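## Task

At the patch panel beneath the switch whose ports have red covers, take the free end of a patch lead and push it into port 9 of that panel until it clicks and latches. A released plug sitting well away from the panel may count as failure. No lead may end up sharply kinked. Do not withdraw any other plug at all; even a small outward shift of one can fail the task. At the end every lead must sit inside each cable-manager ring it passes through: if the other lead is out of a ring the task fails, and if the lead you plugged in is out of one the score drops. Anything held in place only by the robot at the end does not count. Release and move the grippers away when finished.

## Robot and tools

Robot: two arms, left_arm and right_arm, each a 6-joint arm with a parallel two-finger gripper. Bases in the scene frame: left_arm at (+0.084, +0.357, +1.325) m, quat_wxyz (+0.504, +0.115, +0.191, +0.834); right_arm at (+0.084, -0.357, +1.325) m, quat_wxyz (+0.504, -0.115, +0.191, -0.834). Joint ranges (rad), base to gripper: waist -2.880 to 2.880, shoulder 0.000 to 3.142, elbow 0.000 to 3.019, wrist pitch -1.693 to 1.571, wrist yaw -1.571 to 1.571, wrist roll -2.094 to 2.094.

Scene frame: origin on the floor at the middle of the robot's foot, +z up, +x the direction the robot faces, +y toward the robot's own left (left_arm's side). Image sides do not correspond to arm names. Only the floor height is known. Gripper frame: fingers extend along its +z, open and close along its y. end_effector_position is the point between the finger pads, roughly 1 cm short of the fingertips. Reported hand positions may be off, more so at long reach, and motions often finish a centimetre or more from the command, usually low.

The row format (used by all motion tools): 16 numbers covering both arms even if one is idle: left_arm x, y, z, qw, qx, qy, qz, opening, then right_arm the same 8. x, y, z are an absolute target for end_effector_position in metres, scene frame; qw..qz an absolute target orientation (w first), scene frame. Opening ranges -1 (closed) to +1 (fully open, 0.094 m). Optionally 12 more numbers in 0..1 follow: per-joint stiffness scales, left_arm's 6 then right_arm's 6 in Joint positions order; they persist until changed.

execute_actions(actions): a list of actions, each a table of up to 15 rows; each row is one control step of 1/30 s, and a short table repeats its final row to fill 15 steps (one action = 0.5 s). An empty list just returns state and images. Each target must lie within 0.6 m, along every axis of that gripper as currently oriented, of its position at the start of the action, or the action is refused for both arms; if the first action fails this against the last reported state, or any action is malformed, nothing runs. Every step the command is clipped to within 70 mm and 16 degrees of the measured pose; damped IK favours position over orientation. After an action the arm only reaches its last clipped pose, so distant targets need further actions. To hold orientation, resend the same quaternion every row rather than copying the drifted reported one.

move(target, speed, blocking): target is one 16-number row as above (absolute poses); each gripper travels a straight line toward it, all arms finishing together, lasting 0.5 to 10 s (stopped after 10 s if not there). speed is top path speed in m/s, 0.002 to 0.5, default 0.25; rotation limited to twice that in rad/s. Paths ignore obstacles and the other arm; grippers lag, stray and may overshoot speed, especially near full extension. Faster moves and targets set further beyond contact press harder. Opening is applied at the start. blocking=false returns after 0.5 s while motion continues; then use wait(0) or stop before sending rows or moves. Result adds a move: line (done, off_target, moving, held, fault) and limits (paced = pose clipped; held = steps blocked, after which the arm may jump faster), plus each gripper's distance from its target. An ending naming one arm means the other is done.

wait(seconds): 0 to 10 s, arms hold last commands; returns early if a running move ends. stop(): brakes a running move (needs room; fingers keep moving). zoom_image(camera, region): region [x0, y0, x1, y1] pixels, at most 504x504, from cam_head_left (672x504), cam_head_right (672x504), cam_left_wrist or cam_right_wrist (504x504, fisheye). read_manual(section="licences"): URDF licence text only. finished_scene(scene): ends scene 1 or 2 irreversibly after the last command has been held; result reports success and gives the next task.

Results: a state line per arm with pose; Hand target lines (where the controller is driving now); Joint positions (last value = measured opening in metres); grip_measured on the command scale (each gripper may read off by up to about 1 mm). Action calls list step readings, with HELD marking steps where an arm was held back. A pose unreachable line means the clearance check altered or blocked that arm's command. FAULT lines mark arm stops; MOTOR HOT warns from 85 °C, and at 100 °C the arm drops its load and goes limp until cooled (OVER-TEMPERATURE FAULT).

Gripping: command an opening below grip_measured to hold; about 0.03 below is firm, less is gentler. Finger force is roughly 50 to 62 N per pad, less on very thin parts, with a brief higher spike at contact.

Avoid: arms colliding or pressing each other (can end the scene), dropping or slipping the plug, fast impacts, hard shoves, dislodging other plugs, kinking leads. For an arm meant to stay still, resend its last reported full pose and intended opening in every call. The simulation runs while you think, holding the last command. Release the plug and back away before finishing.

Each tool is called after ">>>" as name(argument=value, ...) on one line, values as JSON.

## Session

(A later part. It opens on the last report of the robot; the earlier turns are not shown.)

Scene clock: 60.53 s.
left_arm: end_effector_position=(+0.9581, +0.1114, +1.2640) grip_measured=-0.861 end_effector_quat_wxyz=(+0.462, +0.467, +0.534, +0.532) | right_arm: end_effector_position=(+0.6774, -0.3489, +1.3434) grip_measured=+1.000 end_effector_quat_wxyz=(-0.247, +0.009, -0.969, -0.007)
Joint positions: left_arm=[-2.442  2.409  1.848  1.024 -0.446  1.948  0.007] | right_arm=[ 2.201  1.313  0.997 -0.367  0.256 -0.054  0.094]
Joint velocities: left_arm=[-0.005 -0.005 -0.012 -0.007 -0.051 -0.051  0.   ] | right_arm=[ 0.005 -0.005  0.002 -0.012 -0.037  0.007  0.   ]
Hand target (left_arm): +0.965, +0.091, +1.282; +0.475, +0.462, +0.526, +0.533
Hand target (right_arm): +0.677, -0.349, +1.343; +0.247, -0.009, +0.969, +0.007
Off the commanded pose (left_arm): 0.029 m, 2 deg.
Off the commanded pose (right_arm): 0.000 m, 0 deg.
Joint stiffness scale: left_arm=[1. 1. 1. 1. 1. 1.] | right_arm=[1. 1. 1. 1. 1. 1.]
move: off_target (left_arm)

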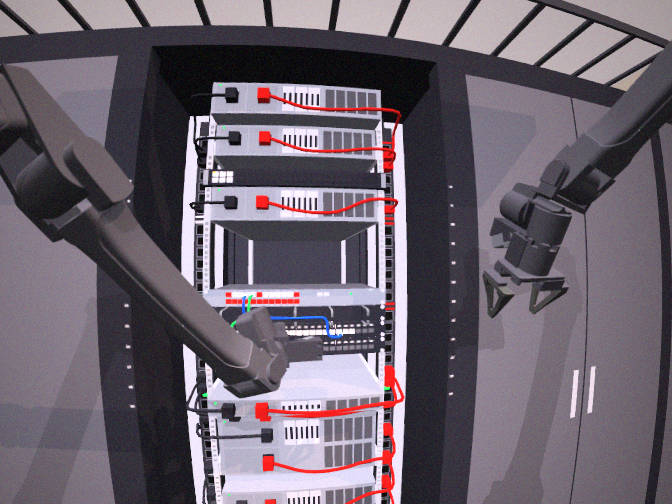

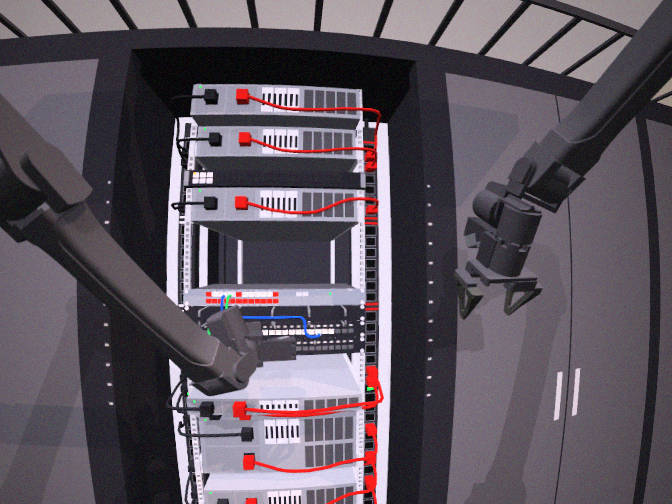

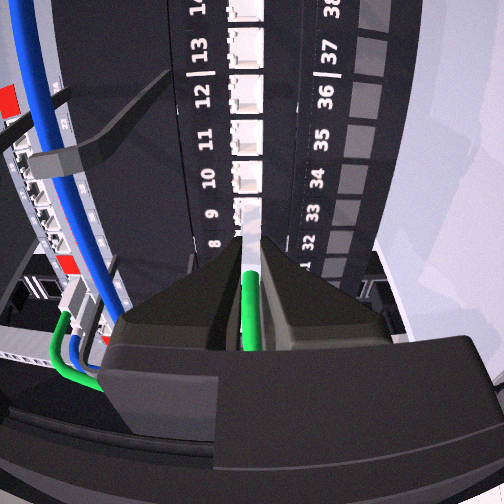

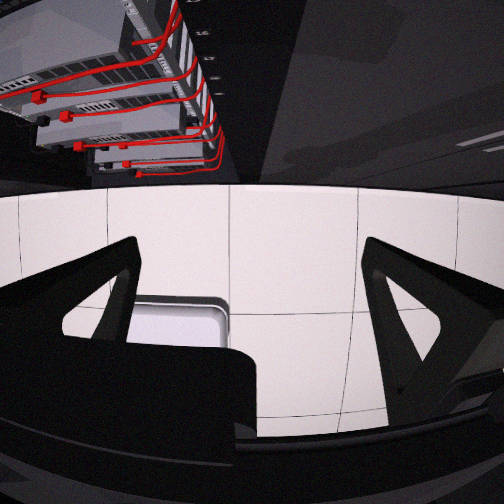

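>>> move(target=[0.972,0.100,1.284,0.475,0.462,0.526,0.533,-0.885,0.6774,-0.3489,1.3434,-0.247,0.009,-0.969,-0.007,1], speed=0.015)

>>> zoom_image(camera="cam_left_wrist", region=[200, 160, 300, 260])

Scene clock: 62.83 s.
left_arm: end_effector_position=(+0.9583, +0.1089, +1.2619) grip_measured=-0.861 end_effector_quat_wxyz=(+0.463, +0.473, +0.532, +0.529) | right_arm: end_effector_position=(+0.6774, -0.3489, +1.3434) grip_measured=+1.000 end_effector_quat_wxyz=(-0.247, +0.009, -0.969, -0.007)
Joint positions: left_arm=[-2.442  2.409  1.848  1.013 -0.437  1.948  0.007] | right_arm=[ 2.201  1.313  0.997 -0.367  0.256 -0.054  0.094]
Joint velocities: left_arm=[ 0.005  0.005 -0.002  0.002  0.037  0.007 -0.001] | right_arm=[ 0.005 -0.005 -0.002 -0.012 -0.125 -0.081  0.   ]
Hand target (left_arm): +0.970, +0.101, +1.285; +0.475, +0.462, +0.526, +0.533
Hand target (right_arm): +0.677, -0.349, +1.343; +0.247, -0.009, +0.969, +0.007
Off the commanded pose (left_arm): 0.028 m, 2 deg.
Off the commanded pose (right_arm): 0.000 m, 0 deg.
Joint stiffness scale: left_arm=[1. 1. 1. 1. 1. 1.] | right_arm=[1. 1. 1. 1. 1. 1.]
move: off_target (left_arm)

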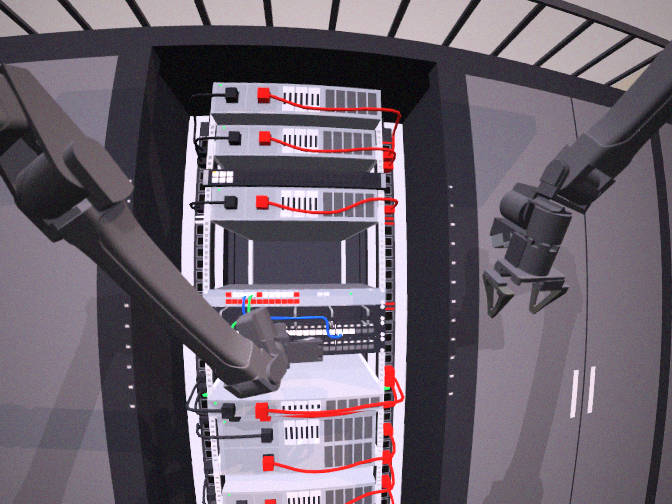

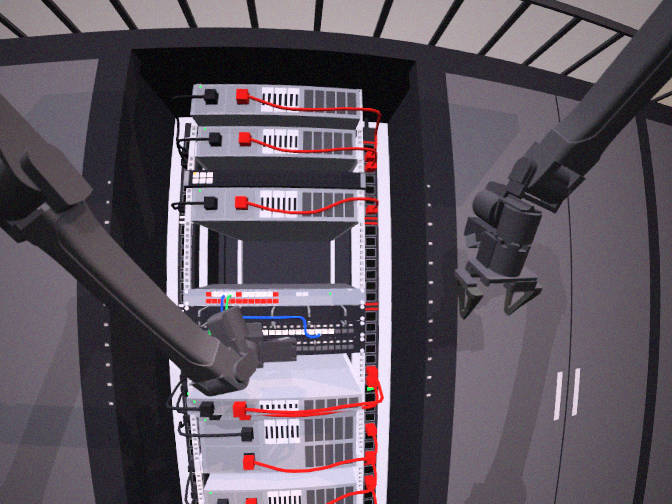

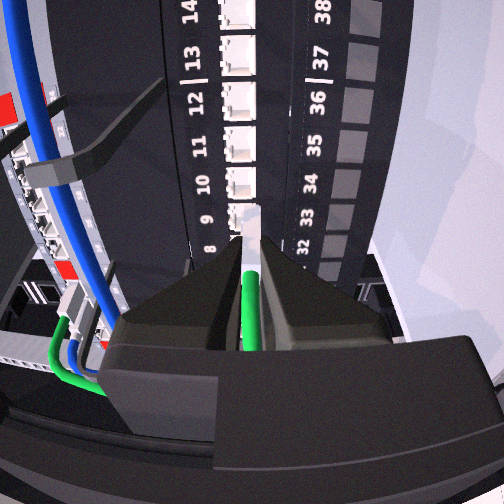

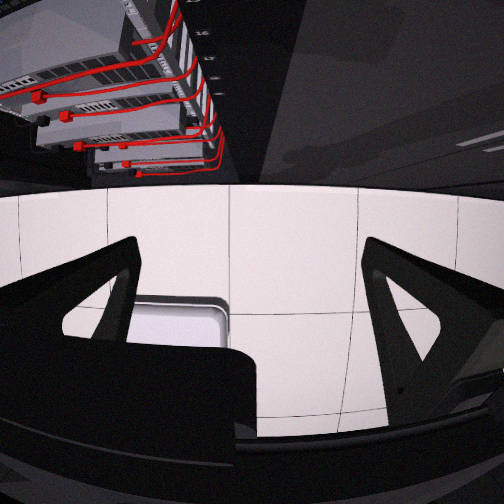

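Region (200, 160, 300, 260) of cam_left_wrist's 504x504 image, scaled by 5.040, with more detail than that image has.

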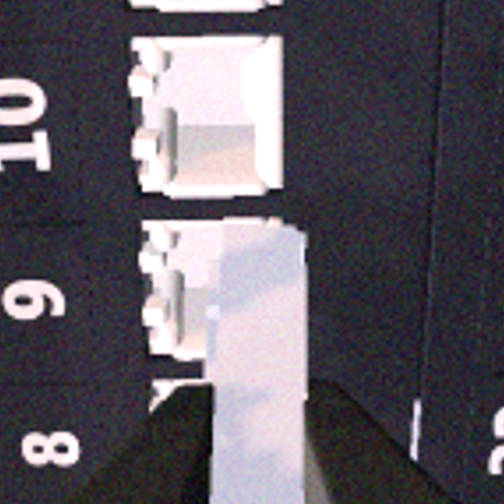

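>>> move(target=[0.969,0.106,1.290,0.475,0.449,0.526,0.544,-0.885,0.6774,-0.3489,1.3434,-0.247,0.009,-0.969,-0.007,1], speed=0.015)

>>> zoom_image(camera="cam_left_wrist", region=[200, 160, 300, 260])

Scene clock: 65.47 s.
left_arm: end_effector_position=(+0.9581, +0.1103, +1.2613) grip_measured=-0.861 end_effector_quat_wxyz=(+0.459, +0.472, +0.534, +0.530) | right_arm: end_effector_position=(+0.6774, -0.3489, +1.3434) grip_measured=+1.000 end_effector_quat_wxyz=(-0.247, +0.009, -0.969, -0.007)
Joint positions: left_arm=[-2.442  2.409  1.848  1.013 -0.446  1.95   0.007] | right_arm=[ 2.201  1.313  0.997 -0.367  0.256 -0.054  0.094]
Joint velocities: left_arm=[-0.024 -0.005  0.017 -0.012 -0.022  0.007 -0.002] | right_arm=[ 0.015 -0.005  0.002  0.012 -0.037  0.051  0.   ]
Hand target (left_arm): +0.968, +0.107, +1.290; +0.475, +0.449, +0.527, +0.543
Hand target (right_arm): +0.677, -0.349, +1.343; +0.247, -0.009, +0.969, +0.007
Off the commanded pose (left_arm): 0.031 m, 4 deg.
Off the commanded pose (right_arm): 0.000 m, 0 deg.
Joint stiffness scale: left_arm=[1. 1. 1. 1. 1. 1.] | right_arm=[1. 1. 1. 1. 1. 1.]
move: off_target (left_arm)

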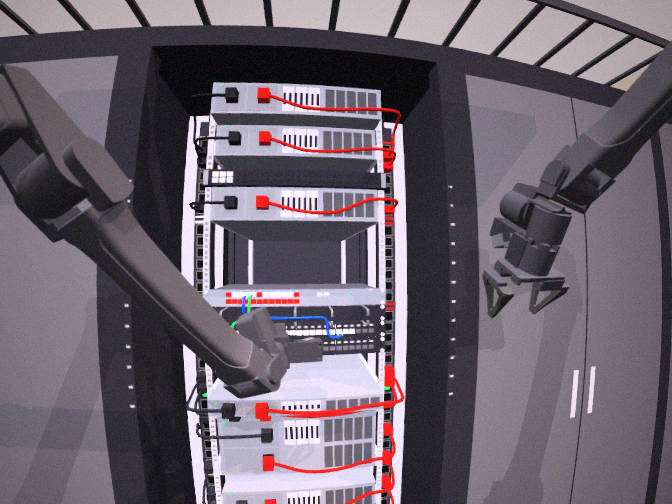

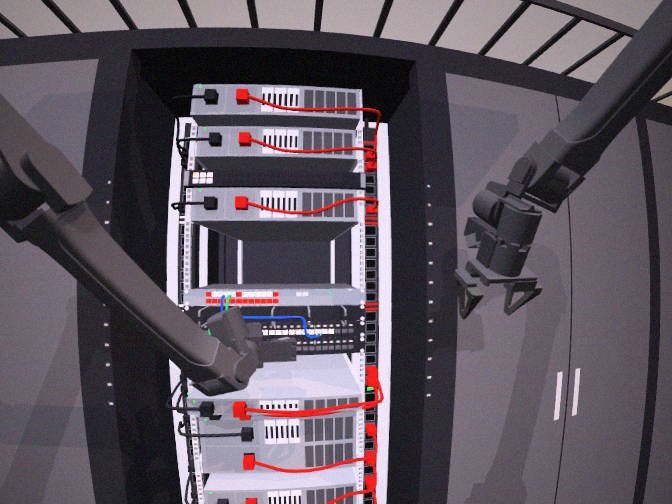

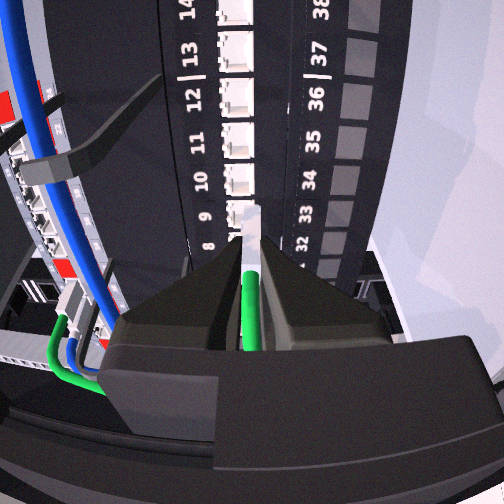

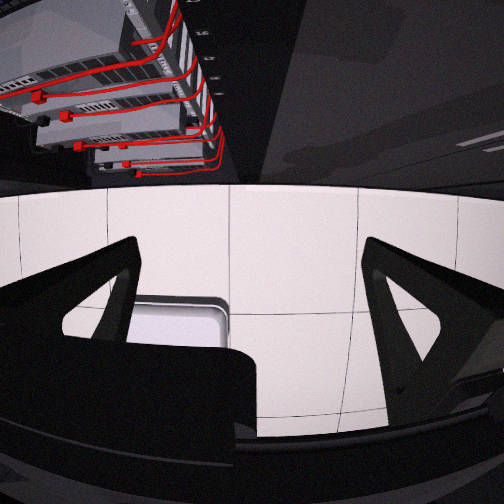

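Region (200, 160, 300, 260) of cam_left_wrist's 504x504 image, scaled by 5.040, with more detail than that image has.

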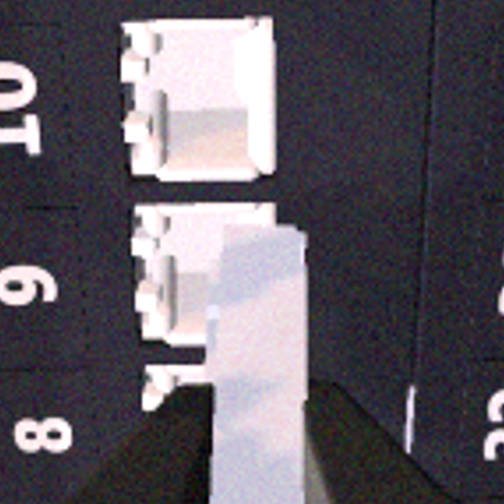

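>>> execute_actions(actions=[[[0.969,0.1075,1.2935,0.477,0.4435,0.524,0.5485,-0.885,0.6774,-0.3489,1.3434,-0.247,0.009,-0.969,-0.007,1]],[[0.969,0.1075,1.2935,0.477,0.4435,0.524,0.5485,-0.885,0.6774,-0.3489,1.3434,-0.247,0.009,-0.969,-0.007,1]]])

>>> zoom_image(camera="cam_left_wrist", region=[200, 160, 300, 260])

Scene clock: 66.83 s.
left_arm: end_effector_position=(+0.9581, +0.1108, +1.2625) grip_measured=-0.861 end_effector_quat_wxyz=(+0.459, +0.471, +0.532, +0.532) | right_arm: end_effector_position=(+0.6774, -0.3489, +1.3434) grip_measured=+1.000 end_effector_quat_wxyz=(-0.247, +0.009, -0.969, -0.007)
Joint positions: left_arm=[-2.442  2.409  1.848  1.019 -0.446  1.955  0.007] | right_arm=[ 2.201  1.313  0.997 -0.367  0.256 -0.054  0.094]
Joint velocities: left_arm=[ 0.005  0.005 -0.017 -0.007  0.007  0.007 -0.001] | right_arm=[-0.005 -0.015 -0.007 -0.012  0.007 -0.022  0.   ]
Hand target (left_arm): +0.968, +0.108, +1.293; +0.477, +0.444, +0.525, +0.548
Hand target (right_arm): +0.677, -0.349, +1.343; +0.247, -0.009, +0.969, +0.007
Off the commanded pose (left_arm): 0.033 m, 4 deg.
Off the commanded pose (right_arm): 0.000 m, 0 deg.
Joint stiffness scale: left_arm=[1. 1. 1. 1. 1. 1.] | right_arm=[1. 1. 1. 1. 1. 1.]
Step readings (end_effector_position; steps 1 to 15: 1st action; 16 to 30: 2nd action):
0: left_arm (+0.9581, +0.1103, +1.2613) | right_arm (+0.6774, -0.3489, +1.3434)
1: left_arm (+0.9581, +0.1104, +1.2615) | right_arm (+0.6774, -0.3489, +1.3434)
2: left_arm (+0.9581, +0.1105, +1.2619) | right_arm (+0.6774, -0.3489, +1.3434)
4: left_arm (+0.9581, +0.1107, +1.2623) | right_arm (+0.6774, -0.3489, +1.3434)
8: left_arm (+0.9581, +0.1108, +1.2625) | right_arm (+0.6774, -0.3489, +1.3434)
15: left_arm (+0.9581, +0.1108, +1.2625) | right_arm (+0.6774, -0.3489, +1.3434)
16: left_arm (+0.9581, +0.1108, +1.2625) | right_arm (+0.6774, -0.3489, +1.3434)
17: left_arm (+0.9581, +0.1108, +1.2625) | right_arm (+0.6774, -0.3489, +1.3434)
19: left_arm (+0.9581, +0.1108, +1.2625) | right_arm (+0.6774, -0.3489, +1.3434)
23: left_arm (+0.9581, +0.1108, +1.2625) | right_arm (+0.6774, -0.3489, +1.3434)
30: end_effector_position above

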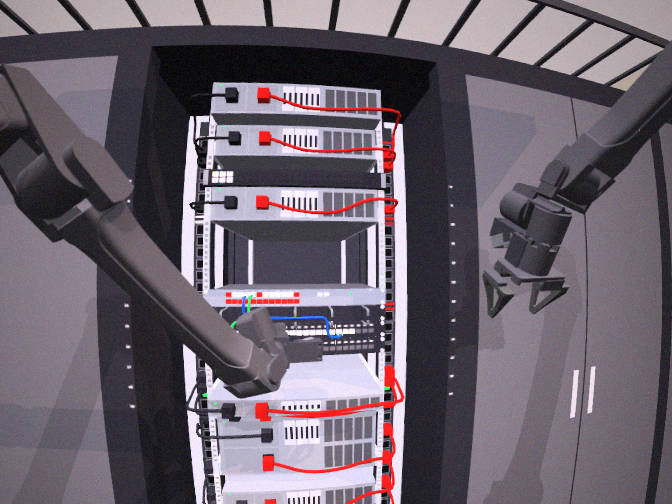

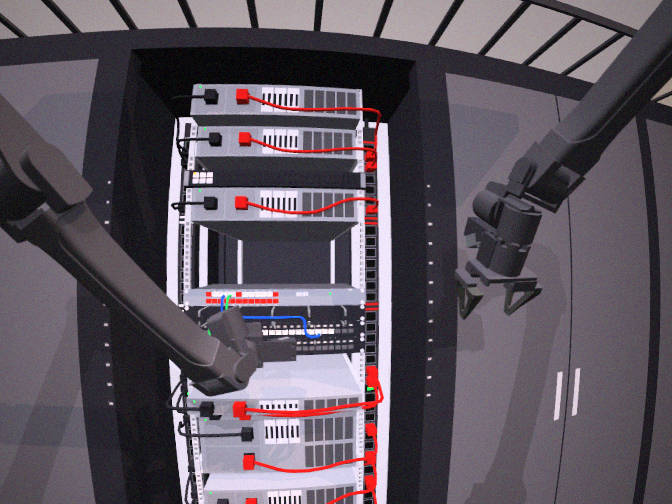

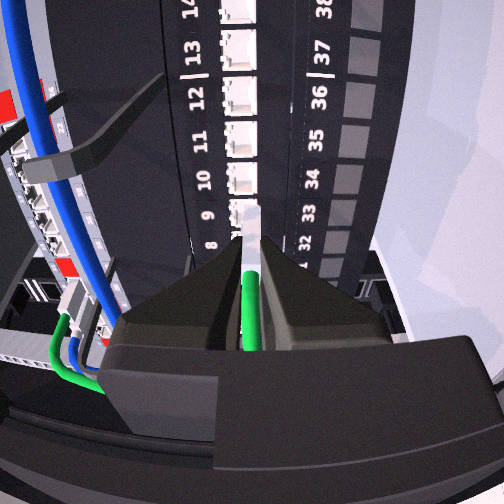

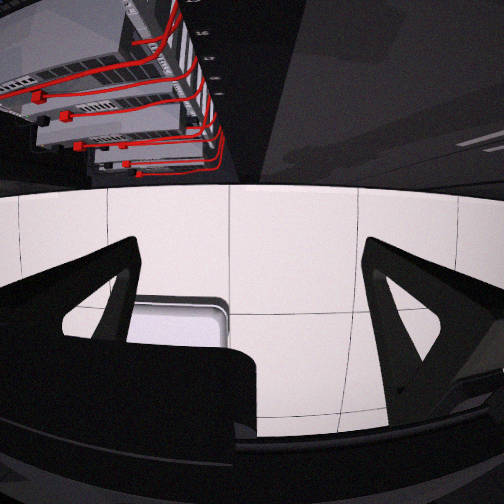

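Region (200, 160, 300, 260) of cam_left_wrist's 504x504 image, scaled by 5.040, with more detail than that image has.

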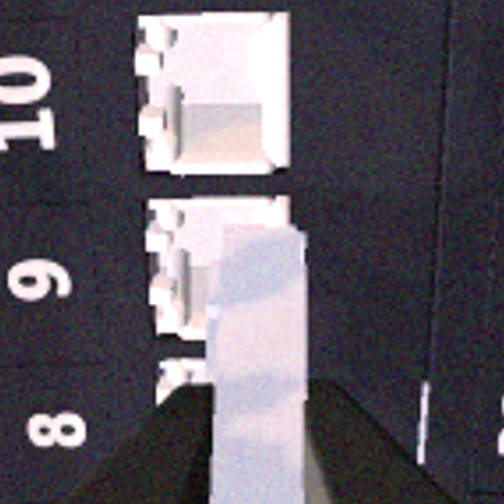

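Now unstuck; another step.

>>> execute_actions(actions=[[[0.969,0.109,1.297,0.479,0.438,0.522,0.553,-0.885,0.6774,-0.3489,1.3434,-0.247,0.009,-0.969,-0.007,1]]])

>>> zoom_image(camera="cam_left_wrist", region=[200, 160, 300, 260])

Scene clock: 67.53 s.
left_arm: end_effector_position=(+0.9579, +0.1121, +1.2658) grip_measured=-0.861 end_effector_quat_wxyz=(+0.461, +0.466, +0.531, +0.537) | right_arm: end_effector_position=(+0.6774, -0.3489, +1.3434) grip_measured=+1.000 end_effector_quat_wxyz=(-0.247, +0.009, -0.969, -0.007)
Joint positions: left_arm=[-2.442  2.409  1.848  1.034 -0.446  1.96   0.007] | right_arm=[ 2.201  1.313  0.997 -0.367  0.256 -0.054  0.094]
Joint velocities: left_arm=[ 0.005 -0.015  0.002 -0.002 -0.051 -0.007  0.   ] | right_arm=[-0.005 -0.005 -0.002 -0.027 -0.022 -0.037  0.   ]
Hand target (left_arm): +0.967, +0.110, +1.297; +0.479, +0.438, +0.523, +0.552
Hand target (right_arm): +0.677, -0.349, +1.343; +0.247, -0.009, +0.969, +0.007
Off the commanded pose (left_arm): 0.033 m, 4 deg.
Off the commanded pose (right_arm): 0.000 m, 0 deg.
Joint stiffness scale: left_arm=[1. 1. 1. 1. 1. 1.] | right_arm=[1. 1. 1. 1. 1. 1.]
Step readings (end_effector_position):
0: left_arm (+0.9581, +0.1108, +1.2625) | right_arm (+0.6774, -0.3489, +1.3434)
1: left_arm (+0.9580, +0.1110, +1.2630) | right_arm (+0.6774, -0.3489, +1.3434)
2: left_arm (+0.9580, +0.1114, +1.2639) | right_arm (+0.6774, -0.3489, +1.3434)
4: left_arm (+0.9579, +0.1119, +1.2651) | right_arm (+0.6774, -0.3489, +1.3434)
8: left_arm (+0.9579, +0.1121, +1.2658) | right_arm (+0.6774, -0.3489, +1.3434)
15: end_effector_position above

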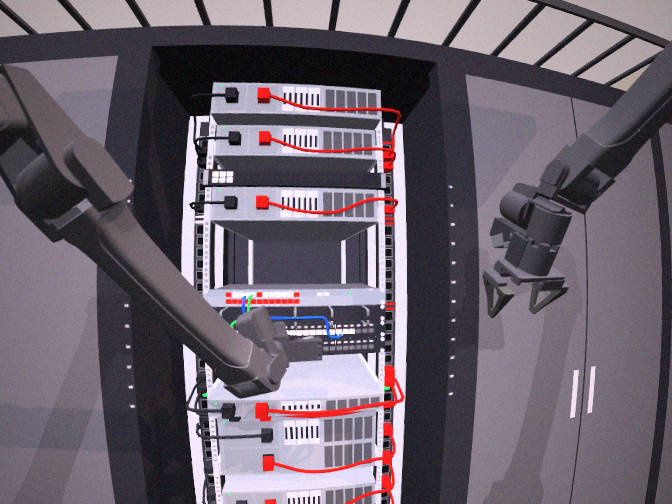

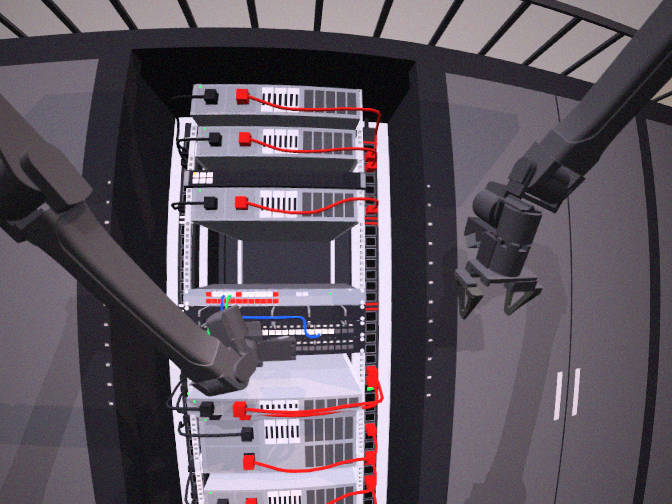

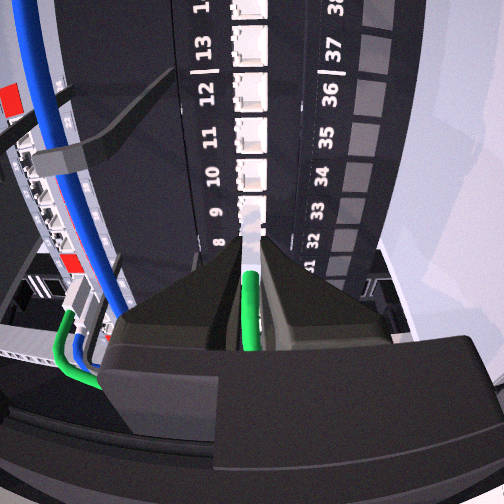

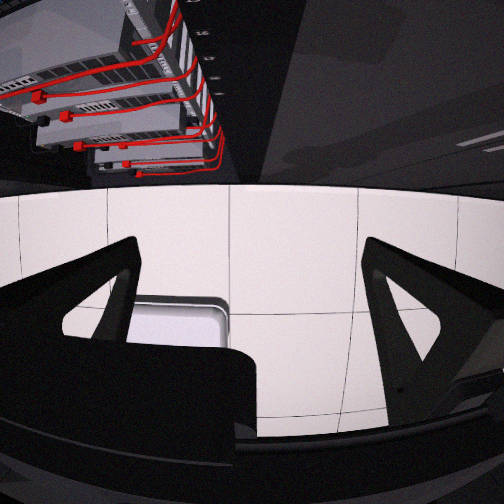

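Region (200, 160, 300, 260) of cam_left_wrist's 504x504 image, scaled by 5.040, with more detail than that image has.

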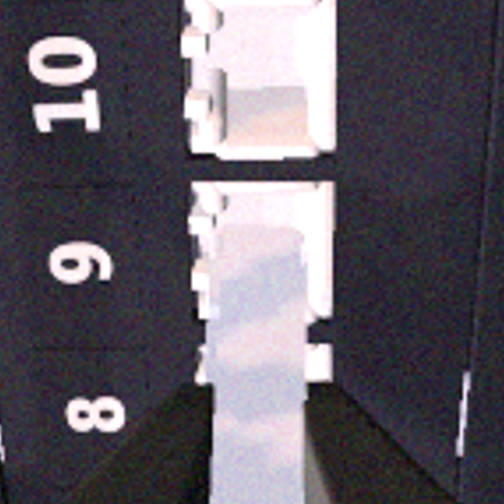

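>>> execute_actions(actions=[[[0.969,0.1056,1.285,0.470,0.455,0.531,0.539,-0.885,0.6774,-0.3489,1.3434,-0.247,0.009,-0.969,-0.007,1]],[[0.972,0.1056,1.285,0.470,0.455,0.531,0.539,-0.885,0.6774,-0.3489,1.3434,-0.247,0.009,-0.969,-0.007,1]],[[0.975,0.1056,1.285,0.470,0.455,0.531,0.539,-0.885,0.6774,-0.3489,1.3434,-0.247,0.009,-0.969,-0.007,1]]])

>>> zoom_image(camera="cam_left_wrist", region=[200, 160, 300, 260])

Scene clock: 69.93 s.
left_arm: end_effector_position=(+0.9618, +0.1123, +1.2672) grip_measured=-0.861 end_effector_quat_wxyz=(+0.459, +0.467, +0.534, +0.535) | right_arm: end_effector_position=(+0.6774, -0.3489, +1.3434) grip_measured=+1.000 end_effector_quat_wxyz=(-0.247, +0.009, -0.969, -0.007)
Joint positions: left_arm=[-2.442  2.41   1.861  1.015 -0.452  1.956  0.007] | right_arm=[ 2.201  1.313  0.997 -0.367  0.256 -0.054  0.094]
Joint velocities: left_arm=[ 0.005 -0.005  0.012 -0.002  0.022 -0.066 -0.   ] | right_arm=[ 0.005  0.005 -0.012 -0.002 -0.066  0.037  0.   ]
Hand target (left_arm): +0.973, +0.106, +1.285; +0.470, +0.455, +0.531, +0.539
Hand target (right_arm): +0.677, -0.349, +1.343; +0.247, -0.009, +0.969, +0.007
Off the commanded pose (left_arm): 0.023 m, 2 deg.
Off the commanded pose (right_arm): 0.000 m, 0 deg.
Joint stiffness scale: left_arm=[1. 1. 1. 1. 1. 1.] | right_arm=[1. 1. 1. 1. 1. 1.]
Step readings (end_effector_position; steps 1 to 15: 1st action; 16 to 30: 2nd action; 31 to 45: 3rd action):
0: left_arm (+0.9579, +0.1121, +1.2658) | right_arm (+0.6774, -0.3489, +1.3434)
1: left_arm (+0.9578, +0.1125, +1.2655) | right_arm (+0.6774, -0.3489, +1.3434)
2: left_arm (+0.9578, +0.1127, +1.2653) | right_arm (+0.6774, -0.3489, +1.3434)
4: left_arm (+0.9578, +0.1128, +1.2650) | right_arm (+0.6774, -0.3489, +1.3434)
8: left_arm (+0.9578, +0.1128, +1.2649) | right_arm (+0.6774, -0.3489, +1.3434)
15: left_arm (+0.9578, +0.1128, +1.2649) | right_arm (+0.6774, -0.3489, +1.3434)
16: left_arm (+0.9578, +0.1127, +1.2647) | right_arm (+0.6774, -0.3489, +1.3434)
17: left_arm (+0.9578, +0.1126, +1.2642) | right_arm (+0.6774, -0.3489, +1.3434)
19: left_arm (+0.9578, +0.1123, +1.2636) | right_arm (+0.6774, -0.3489, +1.3434)
23: left_arm (+0.9579, +0.1122, +1.2634) | right_arm (+0.6774, -0.3489, +1.3434)
30: left_arm (+0.9579, +0.1122, +1.2634) | right_arm (+0.6774, -0.3489, +1.3434)
31: left_arm (+0.9581, +0.1122, +1.2635) | right_arm (+0.6774, -0.3489, +1.3434)
32: left_arm (+0.9585, +0.1120, +1.2633) | right_arm (+0.6774, -0.3489, +1.3434)
34: left_arm (+0.9596, +0.1120, +1.2644) | right_arm (+0.6774, -0.3489, +1.3434)
38: left_arm (+0.9615, +0.1123, +1.2669) | right_arm (+0.6774, -0.3489, +1.3434)
45: end_effector_position above

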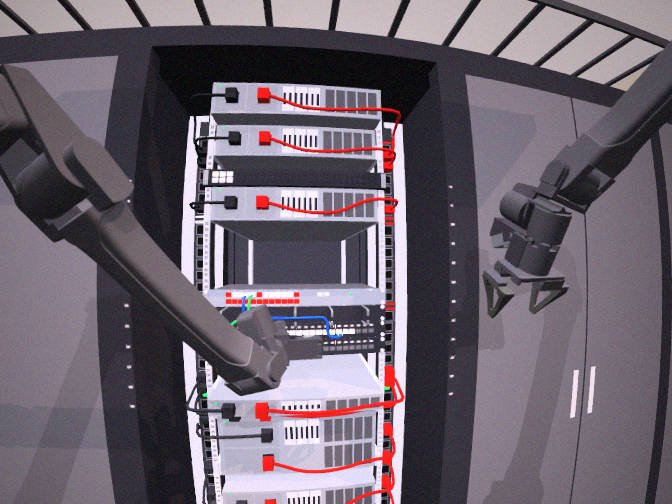

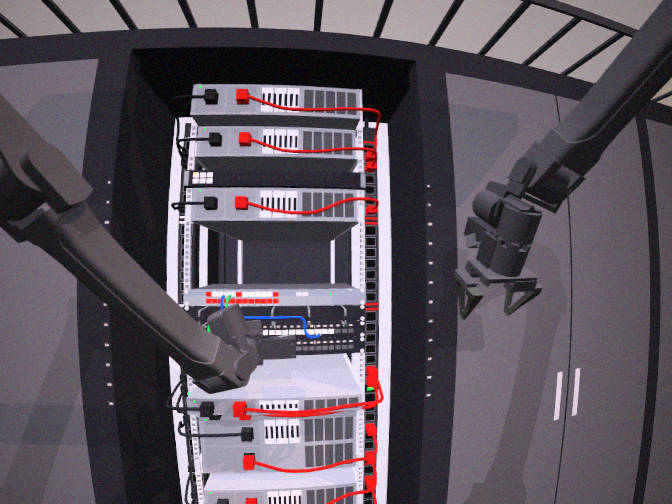

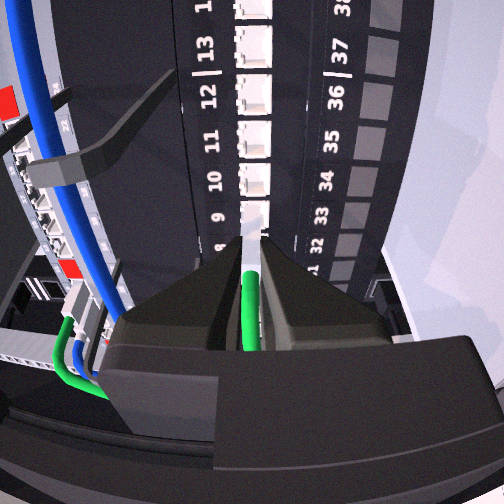

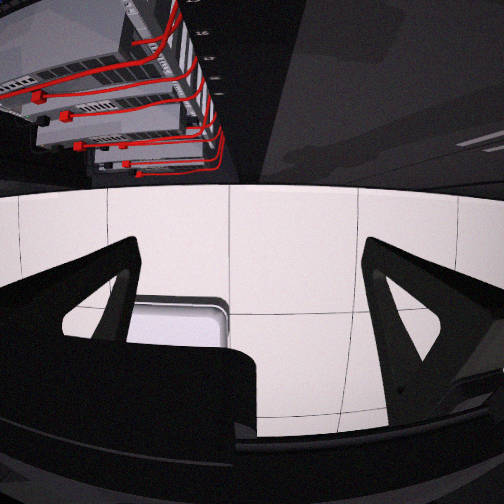

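Region (200, 160, 300, 260) of cam_left_wrist's 504x504 image, scaled by 5.040, with more detail than that image has.

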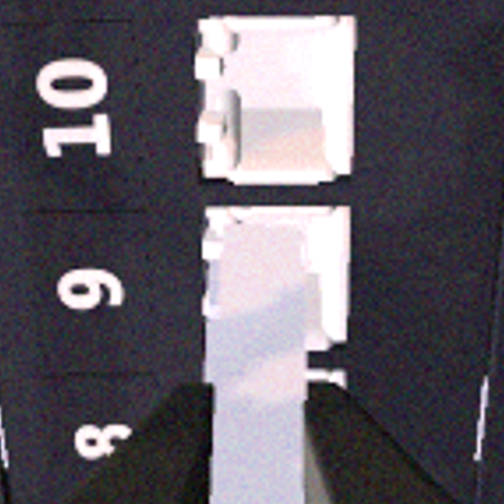

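>>> execute_actions(actions=[[[0.975,0.1066,1.2829,0.4668,0.4562,0.5339,0.5381,-0.885,0.6774,-0.3489,1.3434,-0.247,0.009,-0.969,-0.007,1]]])

>>> zoom_image(camera="cam_left_wrist", region=[200, 160, 300, 260])

Scene clock: 70.63 s.
left_arm: end_effector_position=(+0.9618, +0.1123, +1.2656) grip_measured=-0.861 end_effector_quat_wxyz=(+0.457, +0.469, +0.535, +0.534) | right_arm: end_effector_position=(+0.6774, -0.3489, +1.3434) grip_measured=+1.000 end_effector_quat_wxyz=(-0.247, +0.009, -0.969, -0.007)
Joint positions: left_arm=[-2.442  2.41   1.861  1.009 -0.456  1.955  0.007] | right_arm=[ 2.201  1.313  0.997 -0.367  0.256 -0.054  0.094]
Joint velocities: left_arm=[-0.005 -0.005 -0.012 -0.007 -0.007  0.022  0.001] | right_arm=[-0.005  0.005 -0.002 -0.002 -0.022 -0.007  0.   ]
Hand target (left_arm): +0.973, +0.107, +1.283; +0.467, +0.456, +0.534, +0.538
Hand target (right_arm): +0.677, -0.349, +1.343; +0.247, -0.009, +0.969, +0.007
Off the commanded pose (left_arm): 0.023 m, 2 deg.
Off the commanded pose (right_arm): 0.000 m, 0 deg.
Joint stiffness scale: left_arm=[1. 1. 1. 1. 1. 1.] | right_arm=[1. 1. 1. 1. 1. 1.]
Step readings (end_effector_position):
0: left_arm (+0.9618, +0.1123, +1.2672) | right_arm (+0.6774, -0.3489, +1.3434)
1: left_arm (+0.9618, +0.1124, +1.2669) | right_arm (+0.6774, -0.3489, +1.3434)
2: left_arm (+0.9618, +0.1125, +1.2663) | right_arm (+0.6774, -0.3489, +1.3434)
4: left_arm (+0.9618, +0.1124, +1.2658) | right_arm (+0.6774, -0.3489, +1.3434)
8: left_arm (+0.9618, +0.1123, +1.2656) | right_arm (+0.6774, -0.3489, +1.3434)
15: end_effector_position above

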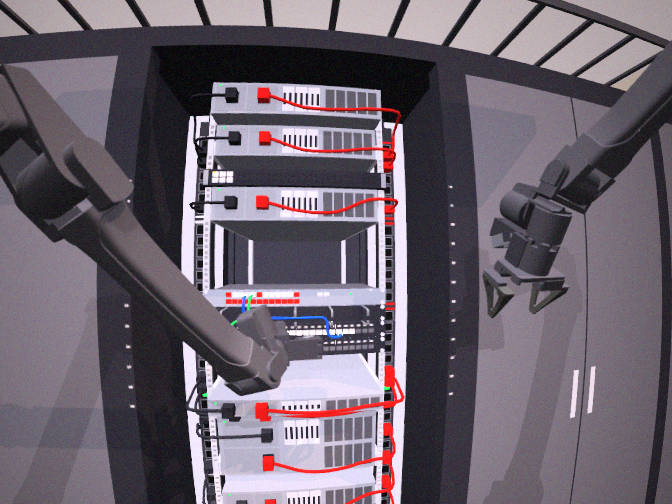

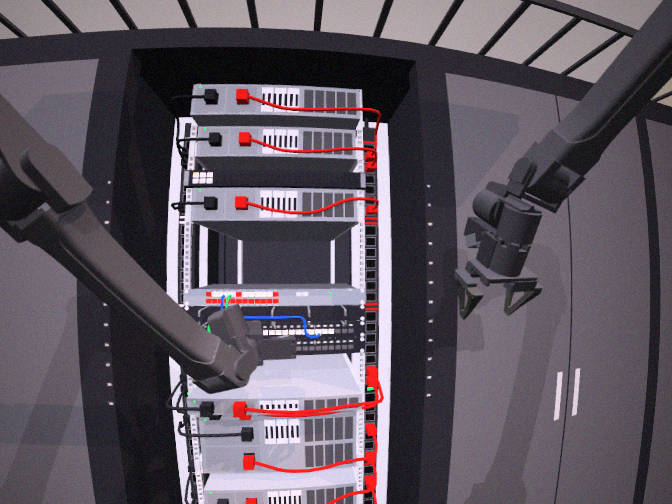

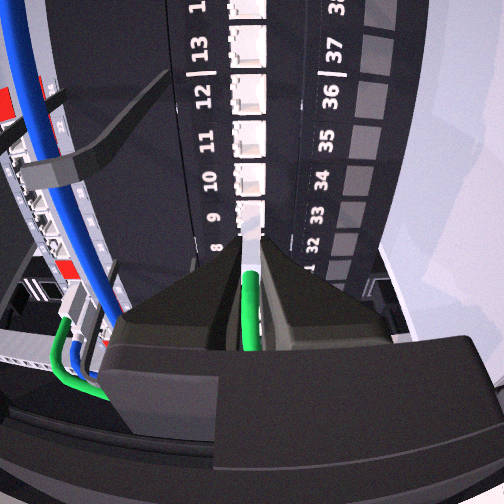

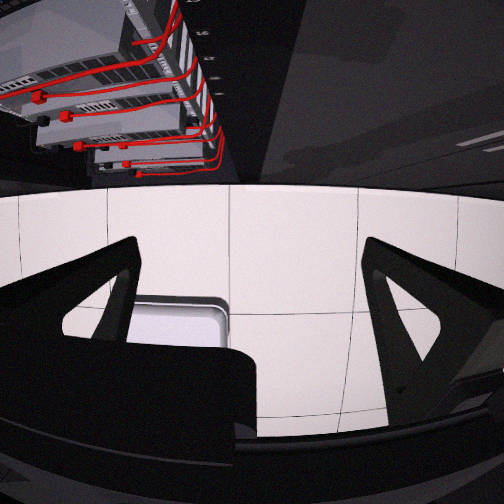

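Region (200, 160, 300, 260) of cam_left_wrist's 504x504 image, scaled by 5.040, with more detail than that image has.

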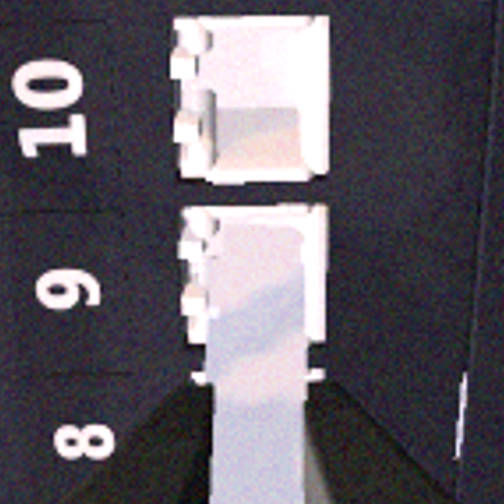

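>>> execute_actions(actions=[[[0.977,0.1066,1.2829,0.4668,0.4562,0.5339,0.5381,-0.885,0.6774,-0.3489,1.3434,-0.247,0.009,-0.969,-0.007,1]],[[0.979,0.1066,1.2829,0.4668,0.4562,0.5339,0.5381,-0.885,0.6774,-0.3489,1.3434,-0.247,0.009,-0.969,-0.007,1]]])

>>> zoom_image(camera="cam_left_wrist", region=[200, 160, 300, 260])

Scene clock: 71.87 s.
left_arm: end_effector_position=(+0.9648, +0.1118, +1.2667) grip_measured=-0.861 end_effector_quat_wxyz=(+0.457, +0.468, +0.536, +0.534) | right_arm: end_effector_position=(+0.6774, -0.3489, +1.3434) grip_measured=+1.000 end_effector_quat_wxyz=(-0.247, +0.009, -0.969, -0.007)
Joint positions: left_arm=[-2.442  2.413  1.874  0.999 -0.457  1.953  0.007] | right_arm=[ 2.201  1.313  0.997 -0.367  0.256 -0.054  0.094]
Joint velocities: left_arm=[ 0.005 -0.015  0.007 -0.002 -0.007  0.007  0.001] | right_arm=[-0.005 -0.005  0.012 -0.017 -0.051  0.007  0.   ]
Hand target (left_arm): +0.977, +0.108, +1.284; +0.467, +0.456, +0.534, +0.538
Hand target (right_arm): +0.677, -0.349, +1.343; +0.247, -0.009, +0.969, +0.007
Off the commanded pose (left_arm): 0.022 m, 2 deg.
Off the commanded pose (right_arm): 0.000 m, 0 deg.
Joint stiffness scale: left_arm=[1. 1. 1. 1. 1. 1.] | right_arm=[1. 1. 1. 1. 1. 1.]
Step readings (end_effector_position; steps 1 to 15: 1st action; 16 to 30: 2nd action):
0: left_arm (+0.9618, +0.1123, +1.2656) | right_arm (+0.6774, -0.3489, +1.3434)
1: left_arm (+0.9620, +0.1123, +1.2657) | right_arm (+0.6774, -0.3489, +1.3434)
2: left_arm (+0.9624, +0.1123, +1.2659) | right_arm (+0.6774, -0.3489, +1.3434)
4: left_arm (+0.9631, +0.1122, +1.2665) | right_arm (+0.6774, -0.3489, +1.3434)
8: left_arm (+0.9641, +0.1124, +1.2678) | right_arm (+0.6774, -0.3489, +1.3434)
15: left_arm (+0.9641, +0.1123, +1.2675) | right_arm (+0.6774, -0.3489, +1.3434)
16: left_arm (+0.9643, +0.1123, +1.2677) | right_arm (+0.6774, -0.3489, +1.3434)
17: left_arm (+0.9644, +0.1122, +1.2676) | right_arm (+0.6774, -0.3489, +1.3434)
19: left_arm (+0.9644, +0.1121, +1.2671) | right_arm (+0.6774, -0.3489, +1.3434)
23: left_arm (+0.9649, +0.1119, +1.2670) | right_arm (+0.6774, -0.3489, +1.3434)
30: end_effector_position above

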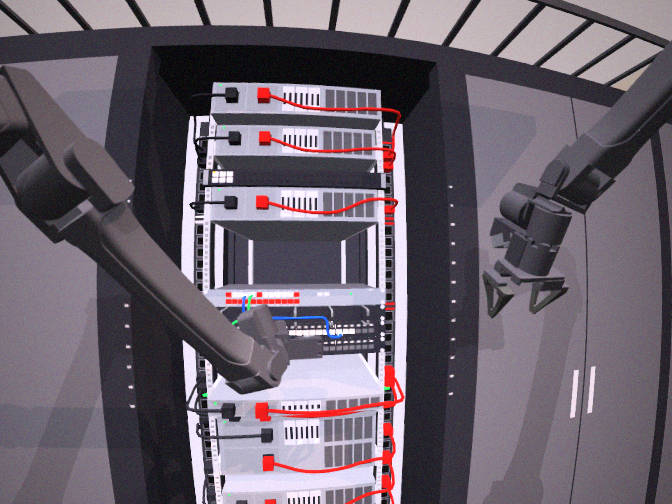

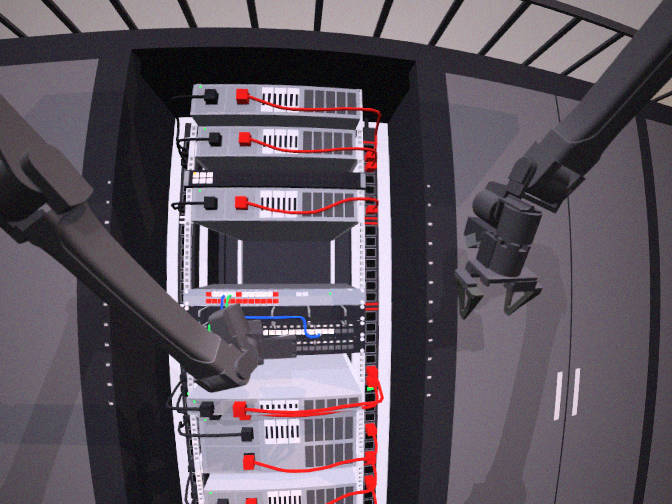

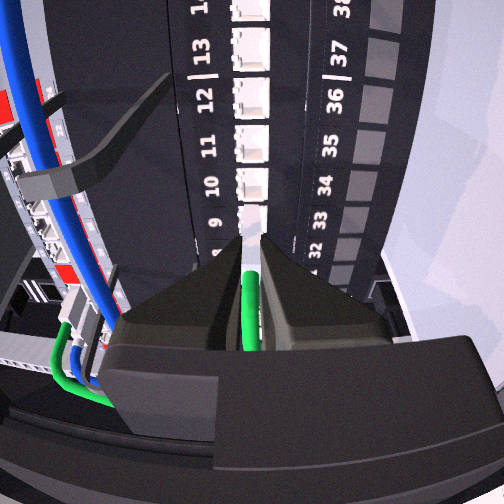

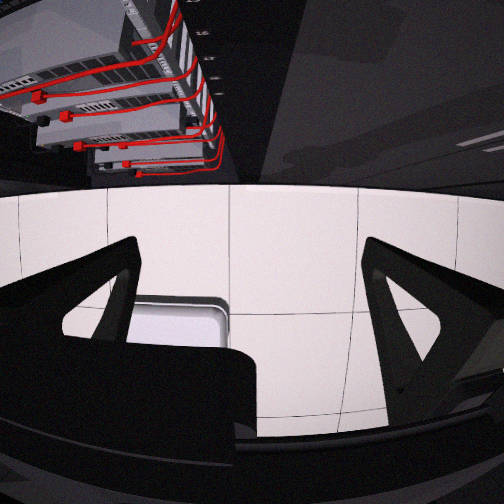

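Region (200, 160, 300, 260) of cam_left_wrist's 504x504 image, scaled by 5.040, with more detail than that image has.

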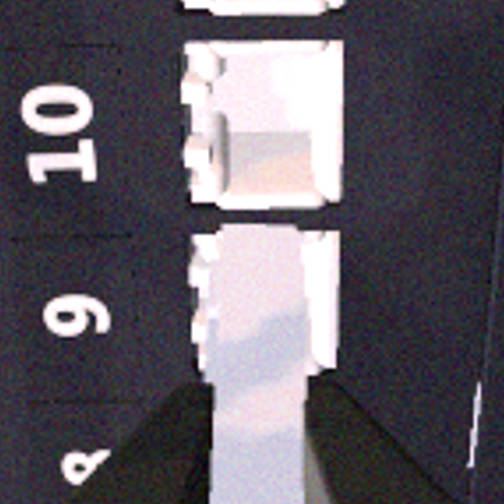

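>>> execute_actions(actions=[[[0.979,0.1091,1.2818,0.4613,0.4539,0.5387,0.5402,-0.885,0.6774,-0.3489,1.3434,-0.247,0.009,-0.969,-0.007,1]]])

>>> zoom_image(camera="cam_left_wrist", region=[200, 160, 300, 260])

Scene clock: 72.53 s.
left_arm: end_effector_position=(+0.9651, +0.1138, +1.2656) grip_measured=-0.861 end_effector_quat_wxyz=(+0.452, +0.466, +0.540, +0.535) | right_arm: end_effector_position=(+0.6774, -0.3489, +1.3434) grip_measured=+1.000 end_effector_quat_wxyz=(-0.247, +0.009, -0.969, -0.007)
Joint positions: left_arm=[-2.442  2.414  1.877  0.997 -0.471  1.953  0.007] | right_arm=[ 2.201  1.313  0.997 -0.367  0.256 -0.054  0.094]
Joint velocities: left_arm=[ 0.005 -0.015 -0.012  0.002 -0.037 -0.022 -0.   ] | right_arm=[ 0.015  0.015  0.002 -0.007 -0.095 -0.066  0.   ]
Hand target (left_arm): +0.977, +0.110, +1.282; +0.461, +0.454, +0.539, +0.540
Hand target (right_arm): +0.677, -0.349, +1.343; +0.247, -0.009, +0.969, +0.007
Off the commanded pose (left_arm): 0.022 m, 2 deg.
Off the commanded pose (right_arm): 0.000 m, 0 deg.
Joint stiffness scale: left_arm=[1. 1. 1. 1. 1. 1.] | right_arm=[1. 1. 1. 1. 1. 1.]
Step readings (end_effector_position):
0: left_arm (+0.9648, +0.1118, +1.2667) | right_arm (+0.6774, -0.3489, +1.3434)
1: left_arm (+0.9648, +0.1127, +1.2664) | right_arm (+0.6774, -0.3489, +1.3434)
2: left_arm (+0.9648, +0.1133, +1.2658) | right_arm (+0.6774, -0.3489, +1.3434)
4: left_arm (+0.9650, +0.1136, +1.2657) | right_arm (+0.6774, -0.3489, +1.3434)
8: left_arm (+0.9651, +0.1137, +1.2657) | right_arm (+0.6774, -0.3489, +1.3434)
15: end_effector_position above

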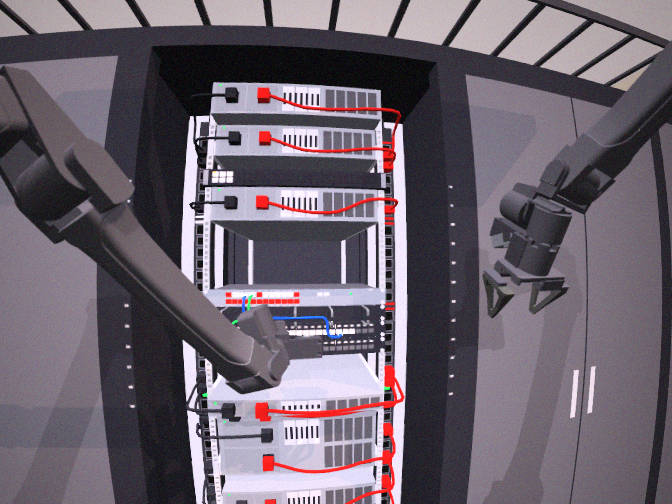

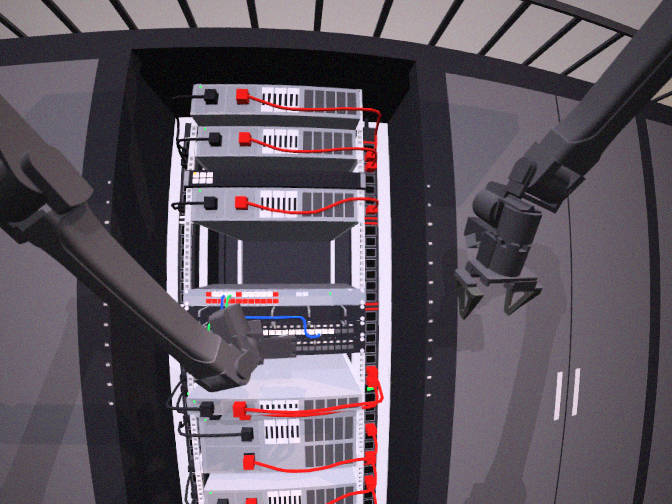

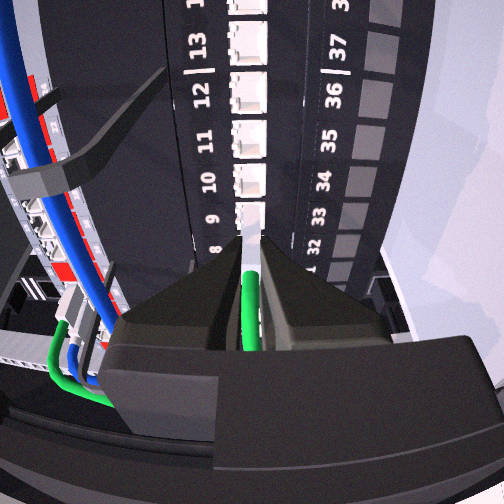

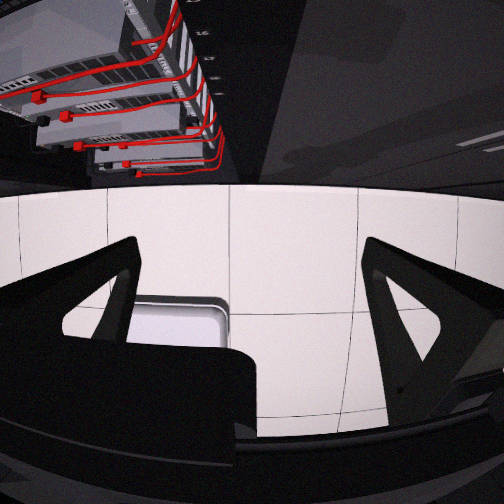

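Region (200, 160, 300, 260) of cam_left_wrist's 504x504 image, scaled by 5.040, with more detail than that image has.

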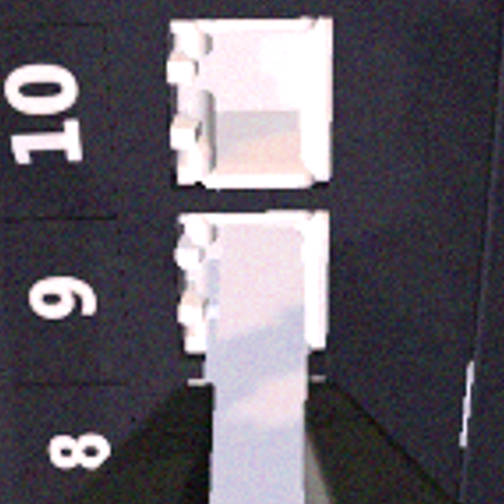

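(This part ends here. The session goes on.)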